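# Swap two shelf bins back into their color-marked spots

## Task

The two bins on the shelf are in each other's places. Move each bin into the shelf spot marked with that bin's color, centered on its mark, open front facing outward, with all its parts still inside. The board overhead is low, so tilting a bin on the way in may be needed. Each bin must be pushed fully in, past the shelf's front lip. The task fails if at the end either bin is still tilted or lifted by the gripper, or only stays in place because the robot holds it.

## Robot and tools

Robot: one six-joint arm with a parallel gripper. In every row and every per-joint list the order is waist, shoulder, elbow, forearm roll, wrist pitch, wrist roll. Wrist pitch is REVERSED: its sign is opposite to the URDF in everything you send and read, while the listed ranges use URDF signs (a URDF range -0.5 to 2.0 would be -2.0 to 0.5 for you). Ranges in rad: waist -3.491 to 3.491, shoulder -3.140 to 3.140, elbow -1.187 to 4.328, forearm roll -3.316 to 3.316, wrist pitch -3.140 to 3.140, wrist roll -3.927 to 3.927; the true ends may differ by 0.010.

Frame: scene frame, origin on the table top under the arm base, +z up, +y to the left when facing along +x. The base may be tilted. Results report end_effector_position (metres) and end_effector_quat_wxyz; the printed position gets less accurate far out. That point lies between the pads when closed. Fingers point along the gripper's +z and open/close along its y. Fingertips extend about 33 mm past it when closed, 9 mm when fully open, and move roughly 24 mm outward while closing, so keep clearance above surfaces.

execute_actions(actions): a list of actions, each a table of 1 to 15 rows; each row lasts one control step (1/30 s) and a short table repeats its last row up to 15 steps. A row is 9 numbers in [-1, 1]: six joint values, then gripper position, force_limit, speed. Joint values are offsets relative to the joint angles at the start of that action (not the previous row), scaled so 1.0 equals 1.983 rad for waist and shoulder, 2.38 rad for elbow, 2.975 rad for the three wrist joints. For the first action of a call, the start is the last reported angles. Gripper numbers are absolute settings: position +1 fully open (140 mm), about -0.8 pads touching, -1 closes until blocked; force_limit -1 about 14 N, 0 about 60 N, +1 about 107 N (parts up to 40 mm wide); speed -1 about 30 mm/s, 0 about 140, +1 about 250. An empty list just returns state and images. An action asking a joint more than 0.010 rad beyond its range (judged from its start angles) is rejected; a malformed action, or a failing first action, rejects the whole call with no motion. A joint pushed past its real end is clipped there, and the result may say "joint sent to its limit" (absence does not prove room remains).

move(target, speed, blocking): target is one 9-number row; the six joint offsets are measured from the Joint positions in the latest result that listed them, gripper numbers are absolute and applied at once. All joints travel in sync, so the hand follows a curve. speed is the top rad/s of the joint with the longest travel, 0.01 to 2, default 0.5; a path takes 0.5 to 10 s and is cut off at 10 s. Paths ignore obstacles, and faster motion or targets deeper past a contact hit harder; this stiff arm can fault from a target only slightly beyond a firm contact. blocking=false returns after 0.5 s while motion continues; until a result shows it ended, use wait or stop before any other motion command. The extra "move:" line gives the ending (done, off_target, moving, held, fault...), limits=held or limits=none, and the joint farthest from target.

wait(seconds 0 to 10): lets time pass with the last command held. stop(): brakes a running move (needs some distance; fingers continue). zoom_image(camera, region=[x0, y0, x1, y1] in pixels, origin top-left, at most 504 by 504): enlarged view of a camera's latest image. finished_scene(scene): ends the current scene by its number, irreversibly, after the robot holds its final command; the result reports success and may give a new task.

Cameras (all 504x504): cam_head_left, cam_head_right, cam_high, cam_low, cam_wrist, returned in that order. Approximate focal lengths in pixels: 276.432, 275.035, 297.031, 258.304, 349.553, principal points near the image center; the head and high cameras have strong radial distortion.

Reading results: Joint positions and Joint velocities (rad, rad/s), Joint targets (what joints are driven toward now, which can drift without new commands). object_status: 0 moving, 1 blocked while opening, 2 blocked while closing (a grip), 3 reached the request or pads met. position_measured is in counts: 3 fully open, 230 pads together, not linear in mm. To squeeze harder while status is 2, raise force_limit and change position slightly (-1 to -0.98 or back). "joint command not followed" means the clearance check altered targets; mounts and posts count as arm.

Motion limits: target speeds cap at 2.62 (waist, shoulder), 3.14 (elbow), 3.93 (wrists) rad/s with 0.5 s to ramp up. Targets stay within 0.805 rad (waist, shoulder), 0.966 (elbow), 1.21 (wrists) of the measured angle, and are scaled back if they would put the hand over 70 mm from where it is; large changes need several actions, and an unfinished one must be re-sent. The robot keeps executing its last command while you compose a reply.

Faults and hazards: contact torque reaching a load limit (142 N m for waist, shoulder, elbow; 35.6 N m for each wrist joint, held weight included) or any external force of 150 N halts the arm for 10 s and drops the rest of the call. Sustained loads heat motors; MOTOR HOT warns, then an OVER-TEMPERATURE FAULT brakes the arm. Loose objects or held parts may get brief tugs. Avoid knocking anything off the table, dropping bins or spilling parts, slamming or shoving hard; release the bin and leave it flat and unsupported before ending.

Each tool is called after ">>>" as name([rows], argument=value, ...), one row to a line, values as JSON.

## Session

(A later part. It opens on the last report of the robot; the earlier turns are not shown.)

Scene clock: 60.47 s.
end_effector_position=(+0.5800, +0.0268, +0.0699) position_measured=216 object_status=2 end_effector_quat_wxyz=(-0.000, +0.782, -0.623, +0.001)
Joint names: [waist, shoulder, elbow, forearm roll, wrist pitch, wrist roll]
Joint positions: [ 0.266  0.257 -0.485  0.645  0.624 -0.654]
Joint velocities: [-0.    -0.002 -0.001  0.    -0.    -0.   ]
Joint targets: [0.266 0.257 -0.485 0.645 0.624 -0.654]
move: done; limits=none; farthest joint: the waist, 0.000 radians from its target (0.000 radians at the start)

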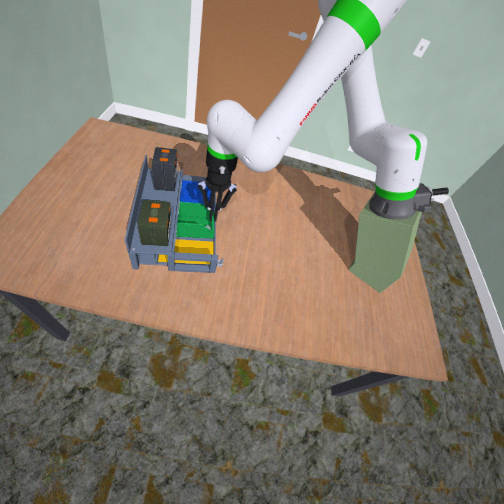

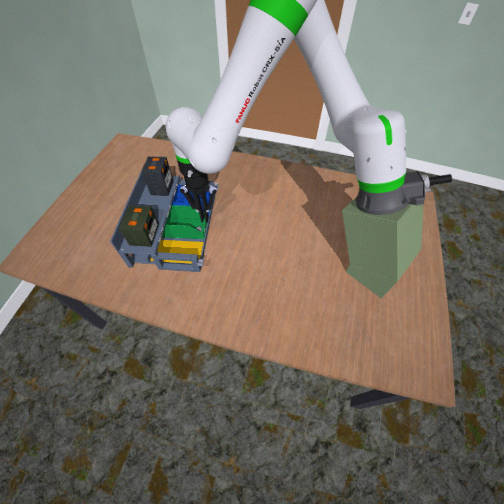

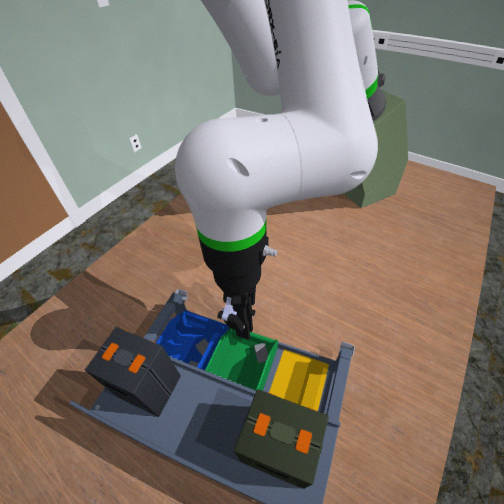

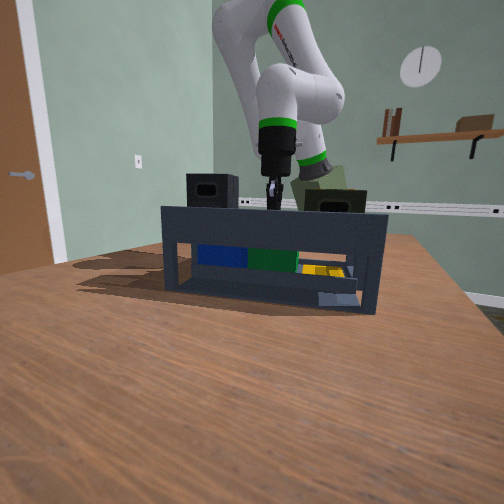

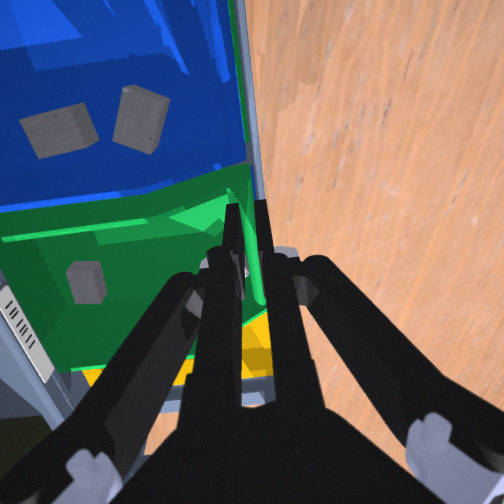

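>>> move(target=[0.0811,0.0266,-0.0053,0.0218,0.0072,-0.0739,-0.98,0.3,-0.5], speed=0.1)

>>> zoom_image(camera="cam_high", region=[150, 280, 370, 440])

Scene clock: 70.10 s.
end_effector_position=(+0.5609, +0.1144, +0.0714) position_measured=222 object_status=2 end_effector_quat_wxyz=(+0.000, +0.782, -0.623, +0.001)
Joint names: [waist, shoulder, elbow, forearm roll, wrist pitch, wrist roll]
Joint positions: [ 0.427  0.31  -0.498  0.709  0.645 -0.874]
Joint velocities: [ 0.    -0.001  0.    -0.001  0.001  0.001]
Joint targets: [0.427 0.310 -0.498 0.709 0.645 -0.874]
move: done; limits=none; farthest joint: the waist, 0.000 radians from its target (0.161 radians at the start)

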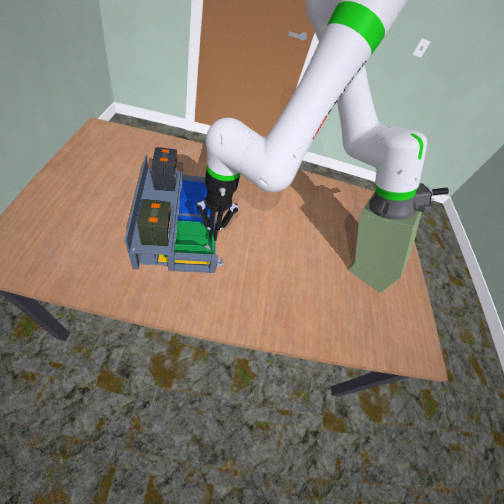

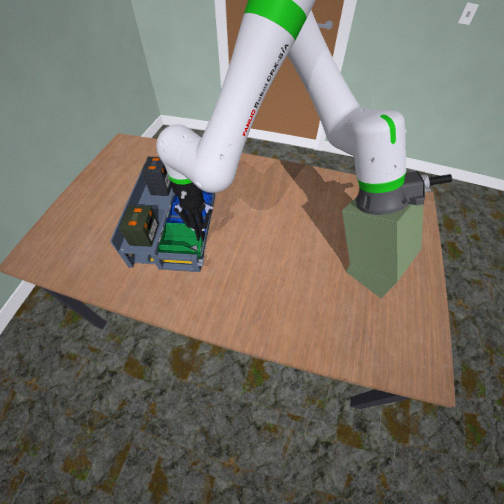

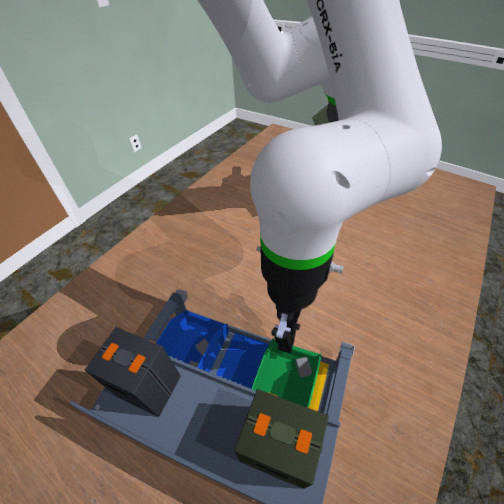

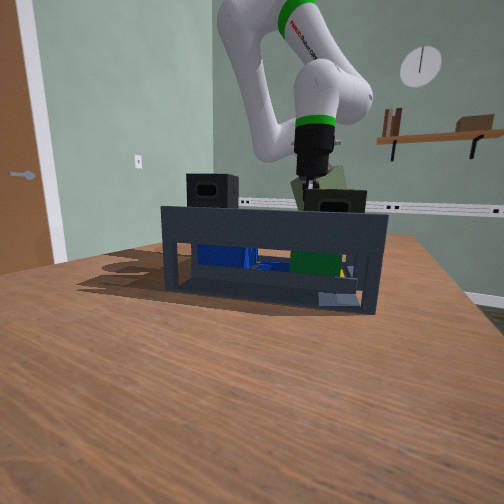

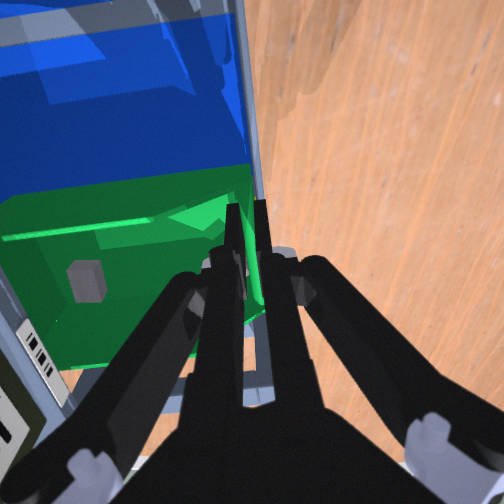

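Region (150, 280, 370, 440) of cam_high's 504x504 image, scaled by 2.291, with more detail than that image has; it fills the top 367 rows of this view, and the rest is white.

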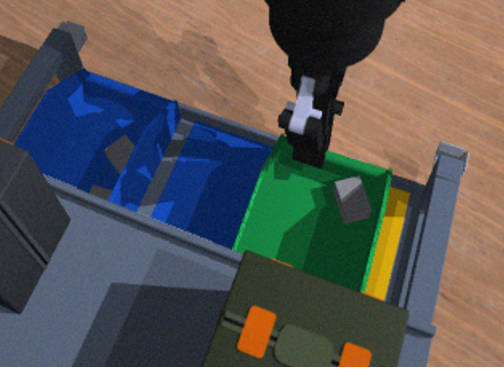

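>>> move(target=[0.0133,0.0050,-0.0005,0.0036,0.0012,-0.0122,-0.98,0.3,-0.5], speed=0.06)

>>> zoom_image(camera="cam_high", region=[230, 310, 370, 430])

Scene clock: 72.83 s.
end_effector_position=(+0.5569, +0.1285, +0.0718) position_measured=222 object_status=2 end_effector_quat_wxyz=(-0.000, +0.783, -0.623, +0.001)
Joint names: [waist, shoulder, elbow, forearm roll, wrist pitch, wrist roll]
Joint positions: [ 0.453  0.32  -0.499  0.72   0.649 -0.91 ]
Joint velocities: [ 0.     0.001 -0.001 -0.    -0.     0.   ]
Joint targets: [0.453 0.320 -0.499 0.720 0.649 -0.910]
move: done; limits=none; farthest joint: the waist, 0.000 radians from its target (0.026 radians at the start)

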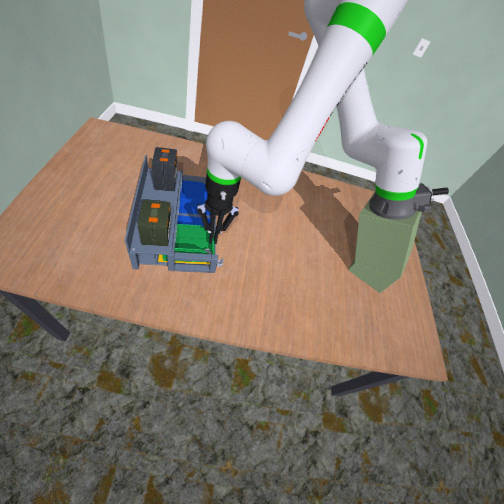

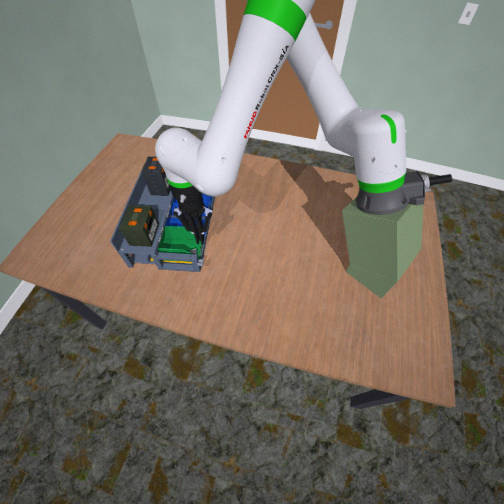

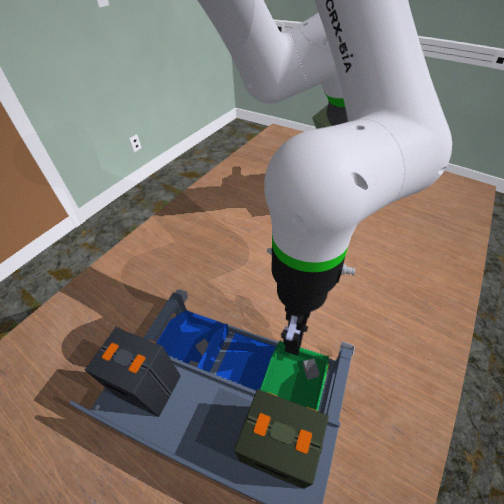

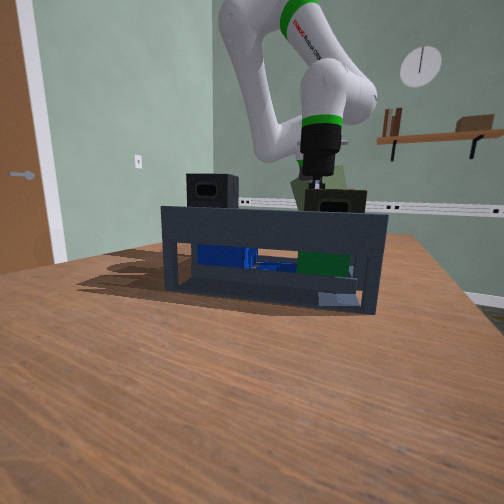

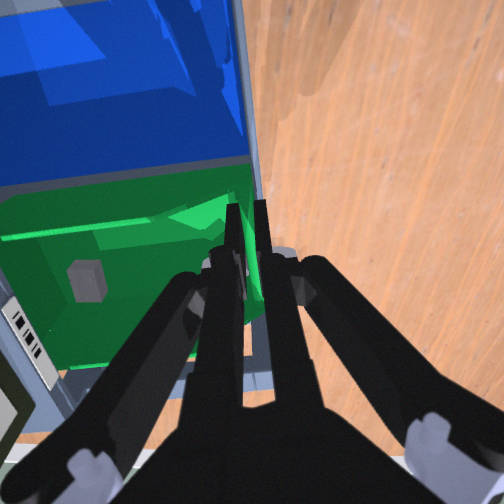

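Region (230, 310, 370, 430) of cam_high's 504x504 image, scaled by 3.600, with more detail than that image has; it fills the top 432 rows of this view, and the rest is white.

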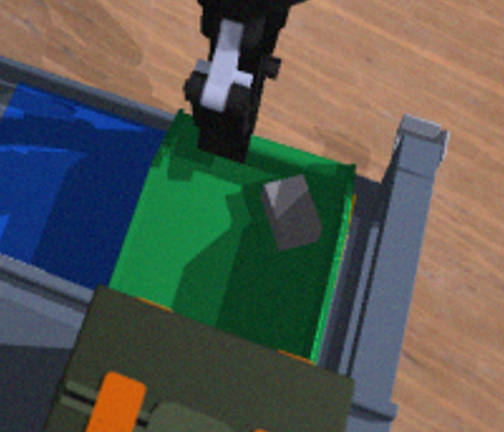

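>>> move(target=[0,0,0,0,0,0,-0.4,0,0])

>>> move(target=[0.0331,-0.0594,0.0068,-0.0273,0.0468,0.0176,-0.4,0,0], speed=0.2)

>>> move(target=[-0.1913,-0.0373,0.0487,-0.064,-0.0017,0.1867,-0.4,0,0], speed=0.4)

Scene clock: 79.87 s.
end_effector_position=(+0.5569, +0.1286, +0.0718) position_measured=179 object_status=3 end_effector_quat_wxyz=(-0.000, +0.783, -0.623, +0.001)
Joint names: [waist, shoulder, elbow, forearm roll, wrist pitch, wrist roll]
Joint positions: [ 0.453  0.32  -0.499  0.72   0.649 -0.91 ]
Joint velocities: [-0.     0.002 -0.001  0.    -0.    -0.   ]
Joint targets: [0.453 0.320 -0.499 0.720 0.649 -0.910]
move: done; limits=none; farthest joint: the waist, 0.000 radians from its target (0.000 radians at the start)

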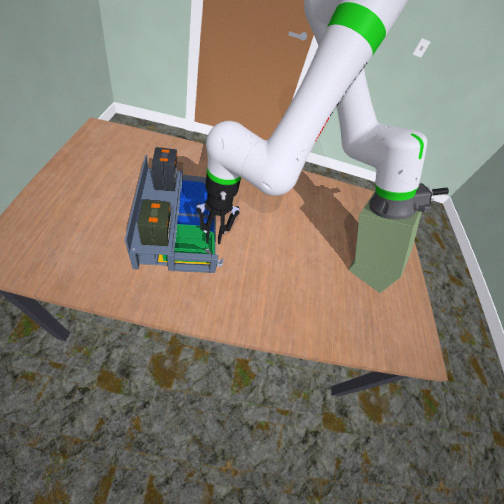

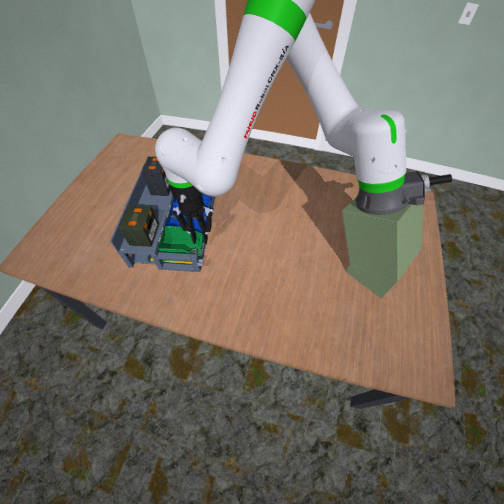

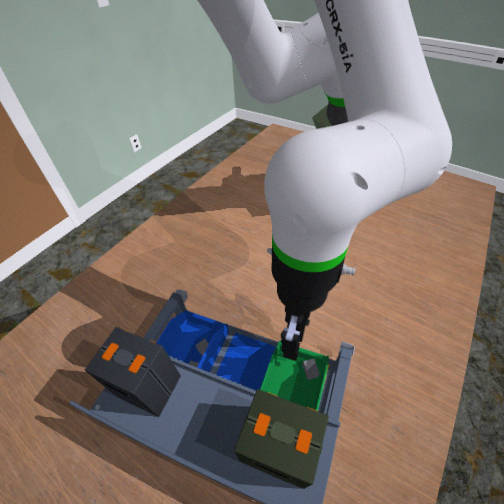

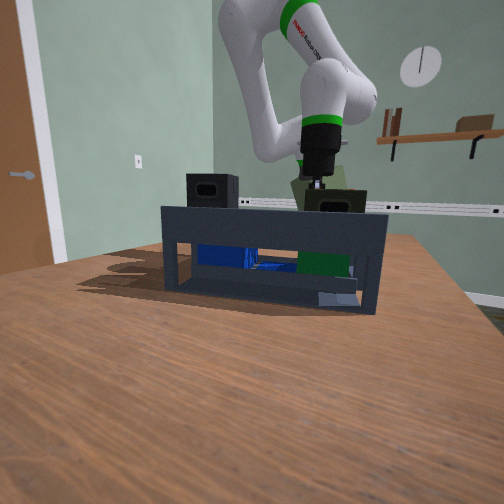

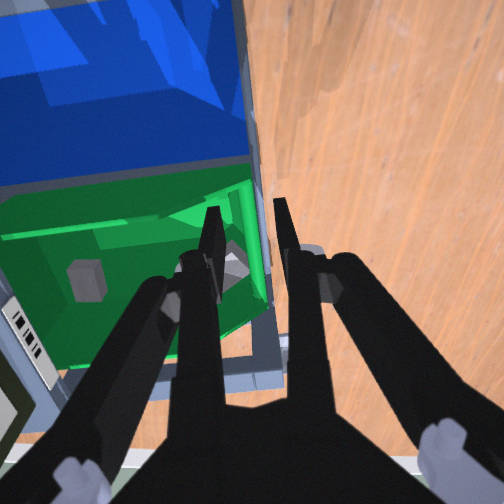

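Scene clock: 80.90 s.
end_effector_position=(+0.5587, +0.1235, +0.1346) position_measured=179 object_status=3 end_effector_quat_wxyz=(+0.001, +0.781, -0.625, +0.007)
Joint names: [waist, shoulder, elbow, forearm roll, wrist pitch, wrist roll]
Joint positions: [ 0.519  0.202 -0.483  0.639  0.788 -0.858]
Joint velocities: [ 0.    -0.002  0.    -0.001  0.001 -0.   ]
Joint targets: [0.519 0.202 -0.483 0.639 0.788 -0.858]
move: done; limits=none; farthest joint: the waist, 0.000 radians from its target (0.065 radians at the start)

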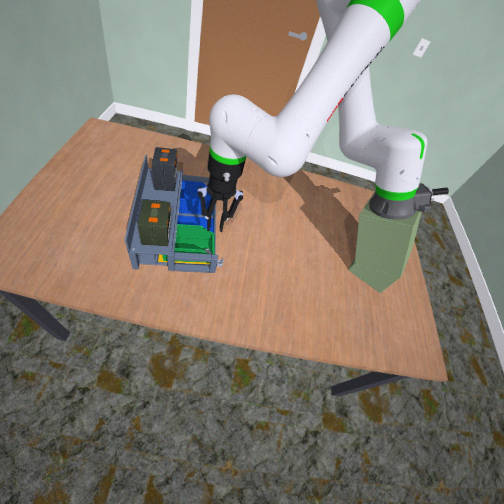

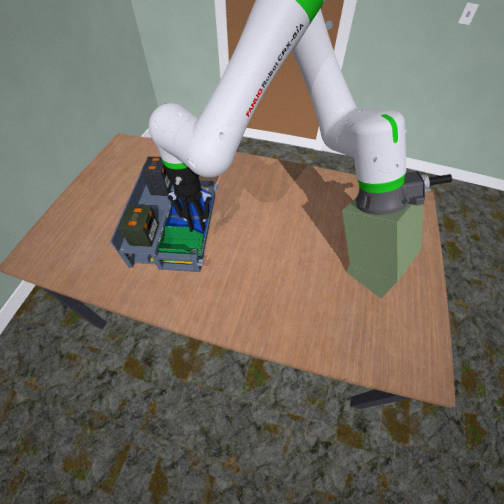

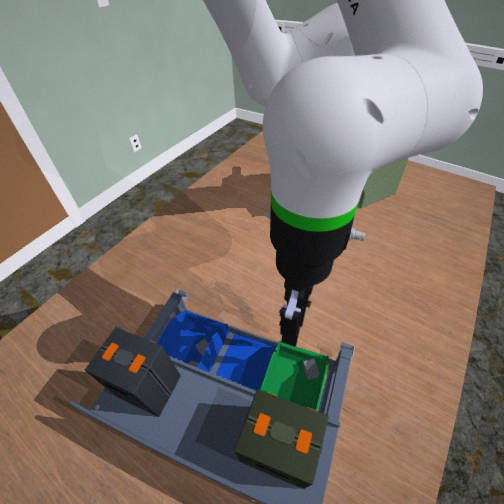

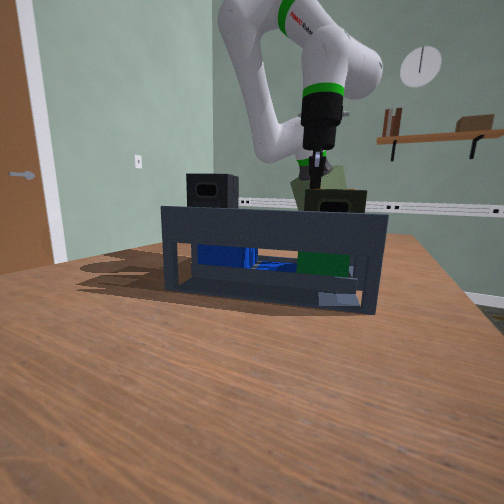

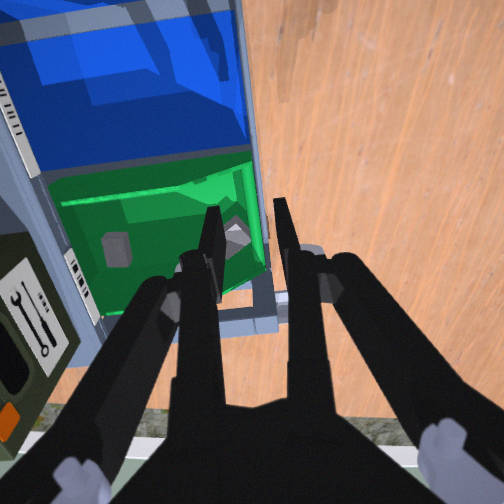

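Scene clock: 82.70 s.
end_effector_position=(+0.6043, -0.0666, +0.1343) position_measured=179 object_status=3 end_effector_quat_wxyz=(-0.001, +0.784, -0.620, -0.003)
Joint names: [waist, shoulder, elbow, forearm roll, wrist pitch, wrist roll]
Joint positions: [ 0.14   0.128 -0.367  0.449  0.783 -0.303]
Joint velocities: [-0.    -0.001 -0.001 -0.001  0.001 -0.001]
Joint targets: [0.140 0.128 -0.367 0.449 0.783 -0.302]
move: done; limits=none; farthest joint: the waist, 0.000 radians from its target (0.379 radians at the start)

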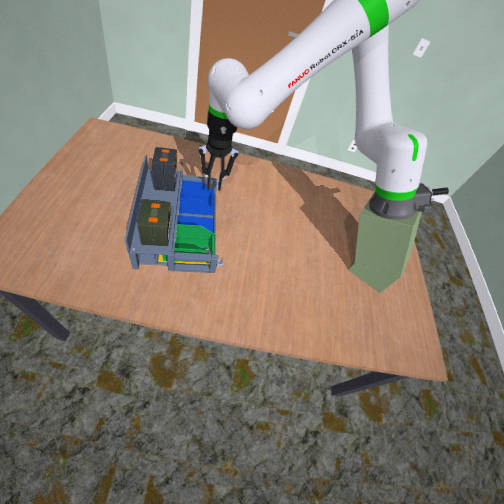

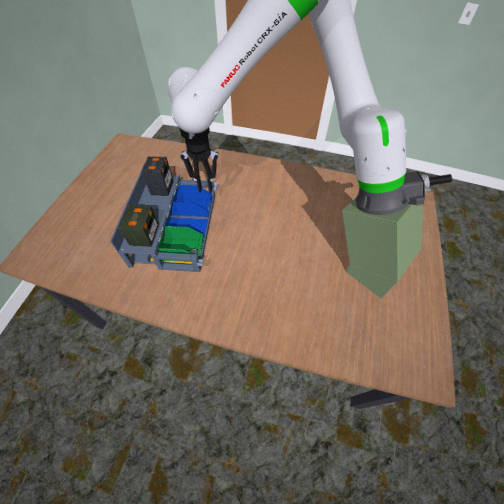

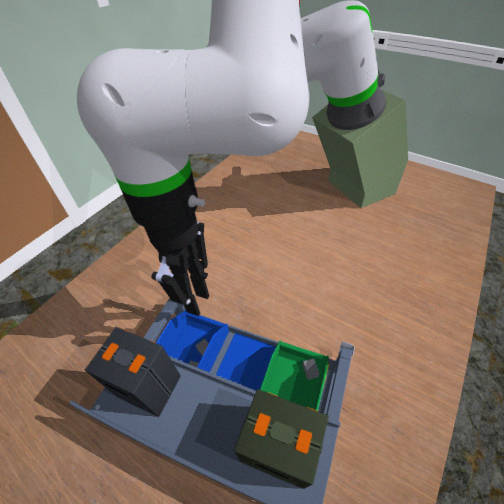

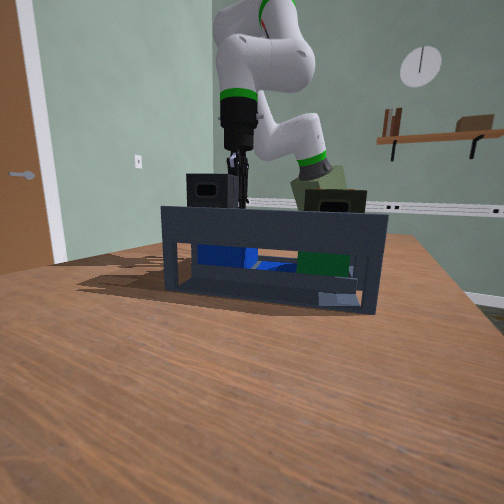

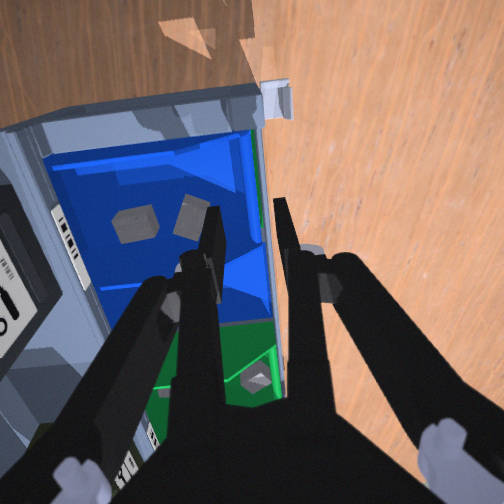

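>>> move(target=[-0.0313,0.058,-0.0084,0.0217,-0.0487,-0.0133,-0.4,0,0], speed=0.12)

>>> move(target=[0,0,0,0,0,0,-1,0.3,-0.5])

Scene clock: 85.57 s.
end_effector_position=(+0.6056, -0.0755, +0.0705) position_measured=179 object_status=3 end_effector_quat_wxyz=(+0.000, +0.783, -0.622, +0.001)
Joint names: [waist, shoulder, elbow, forearm roll, wrist pitch, wrist roll]
Joint positions: [ 0.078  0.243 -0.387  0.513  0.638 -0.342]
Joint velocities: [-0.    -0.     0.     0.001  0.001  0.   ]
Joint targets: [0.078 0.243 -0.387 0.513 0.638 -0.342]
move: done; limits=none; farthest joint: the wrist roll, 0.001 radians from its target (0.040 radians at the start)

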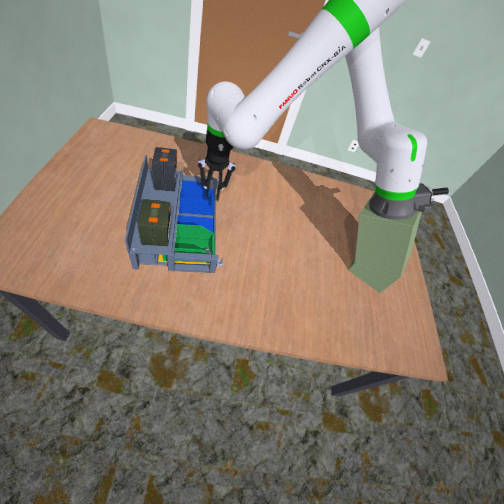

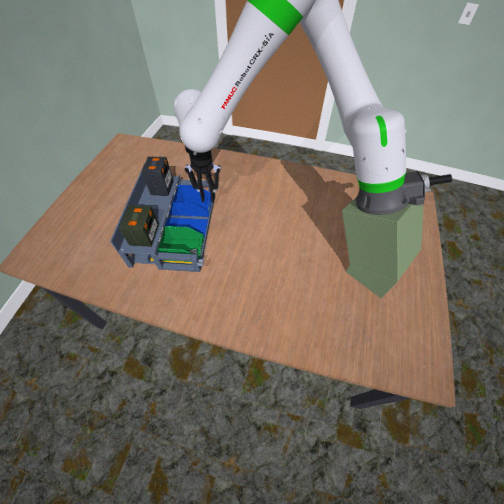

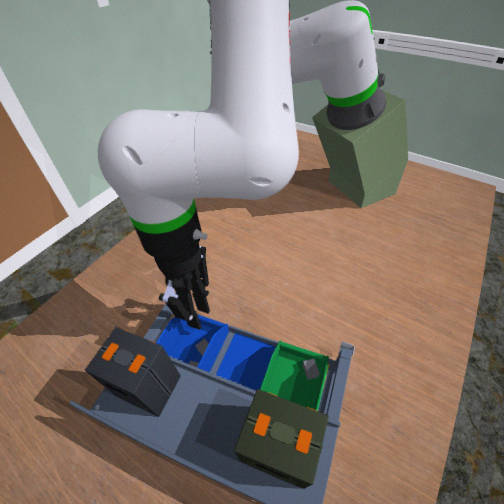

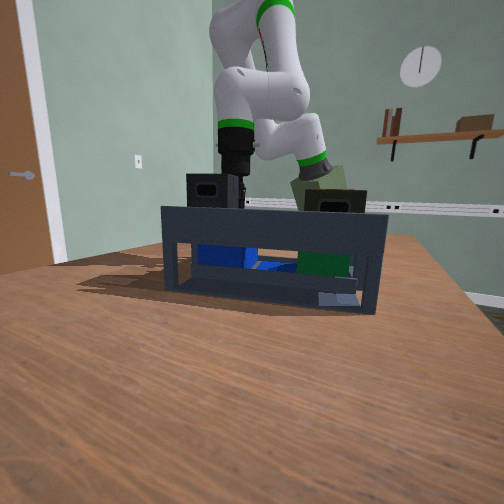

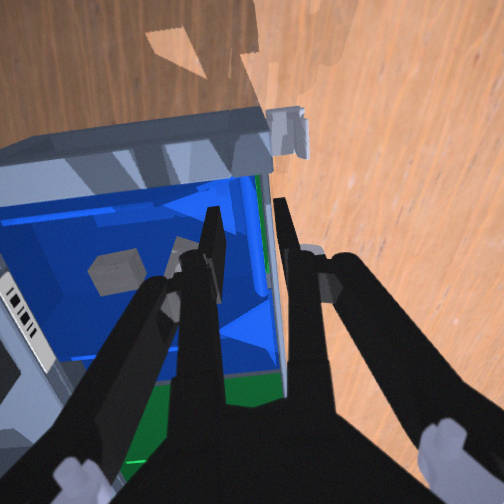

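Scene clock: 86.10 s.
end_effector_position=(+0.6056, -0.0755, +0.0705) position_measured=223 object_status=2 end_effector_quat_wxyz=(+0.000, +0.783, -0.622, +0.001)
Joint names: [waist, shoulder, elbow, forearm roll, wrist pitch, wrist roll]
Joint positions: [ 0.078  0.243 -0.387  0.513  0.638 -0.342]
Joint velocities: [-0.     0.    -0.    -0.001 -0.    -0.   ]
Joint targets: [0.078 0.243 -0.387 0.513 0.638 -0.342]
move: done; limits=none; farthest joint: the waist, 0.000 radians from its target (0.000 radians at the start)

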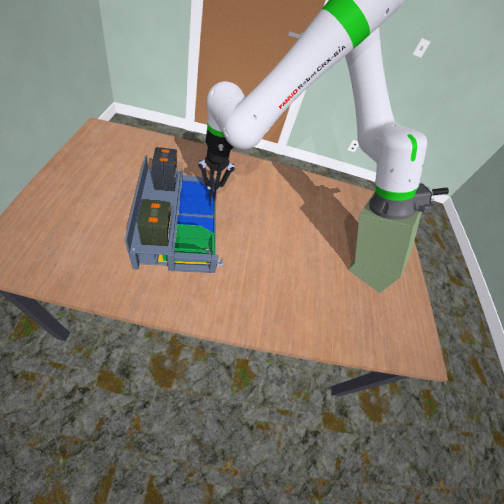

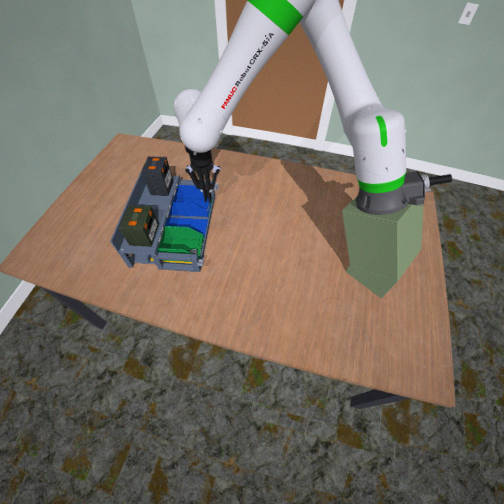

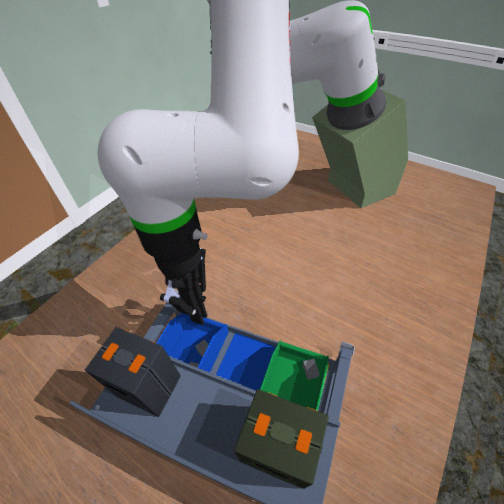

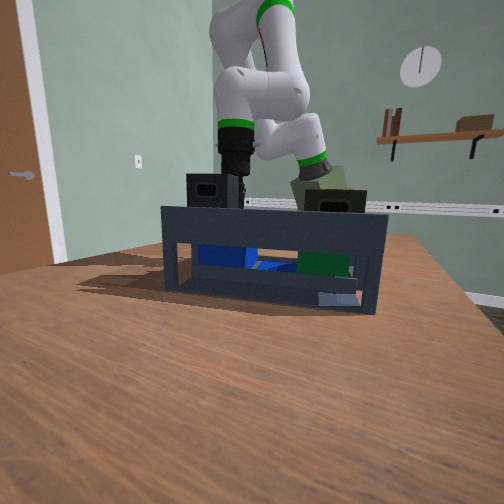

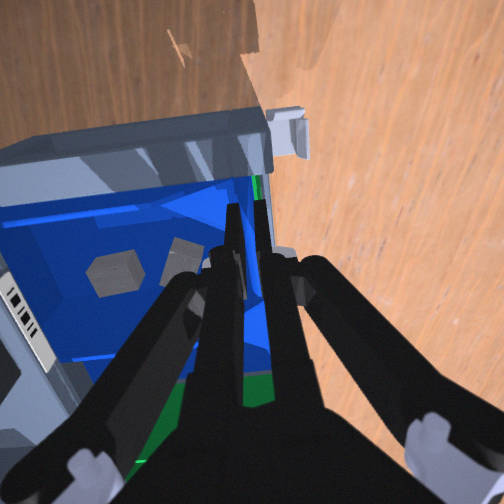

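>>> move(target=[0.0987,0.0107,-0.0374,0.0441,-0.0032,-0.113,-1,0.3,-0.5], speed=0.14)

>>> zoom_image(camera="cam_low", region=[190, 230, 370, 290])

>>> zoom_image(camera="cam_high", region=[150, 280, 370, 440])

Scene clock: 95.43 s.
end_effector_position=(+0.5825, +0.0314, +0.0698) position_measured=223 object_status=2 end_effector_quat_wxyz=(-0.000, +0.777, -0.630, +0.001)
Joint names: [waist, shoulder, elbow, forearm roll, wrist pitch, wrist roll]
Joint positions: [ 0.273  0.264 -0.476  0.644  0.628 -0.678]
Joint velocities: [ 0.     0.001  0.    -0.     0.    -0.   ]
Joint targets: [0.273 0.264 -0.476 0.644 0.628 -0.678]
move: done; limits=none; farthest joint: the waist, 0.000 radians from its target (0.196 radians at the start)

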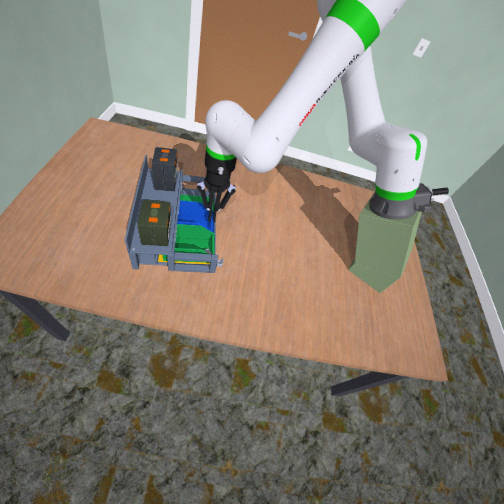

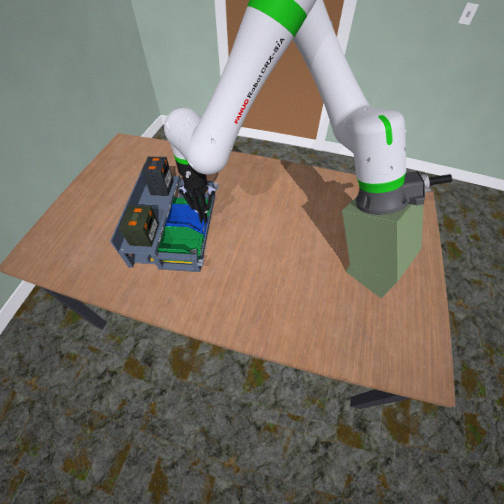

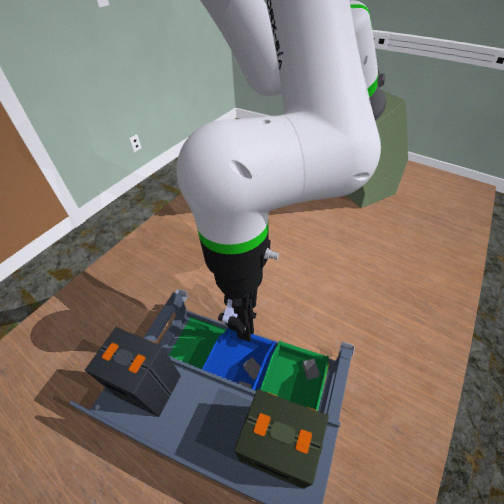

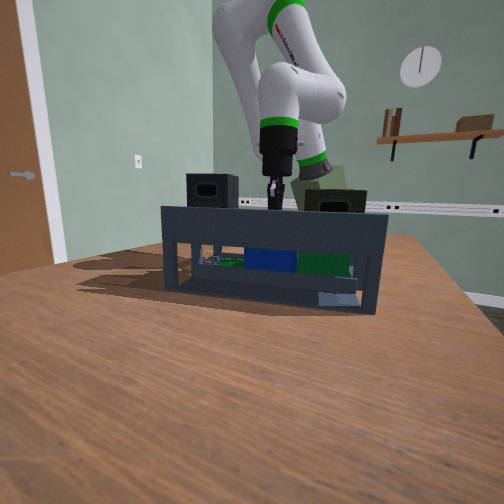

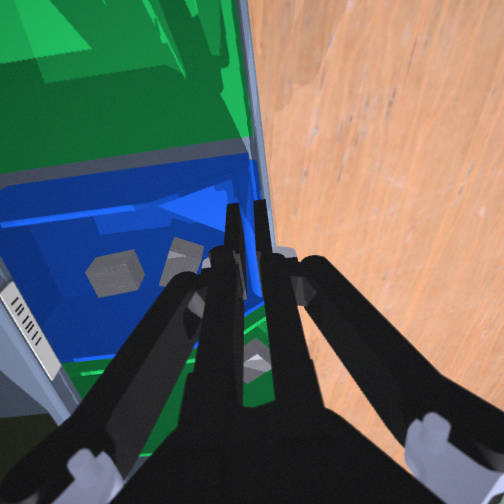

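Region (190, 230, 370, 290) of cam_low's 504x504 image, scaled by 2.800, with more detail than that image has.

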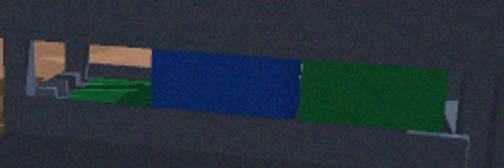

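Region (150, 280, 370, 440) of cam_high's 504x504 image, scaled by 2.291, with more detail than that image has; it fills the top 367 rows of this view, and the rest is white.

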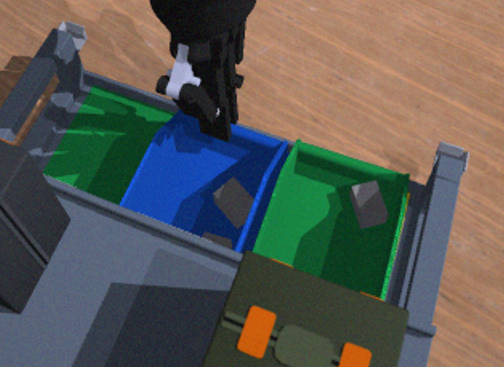

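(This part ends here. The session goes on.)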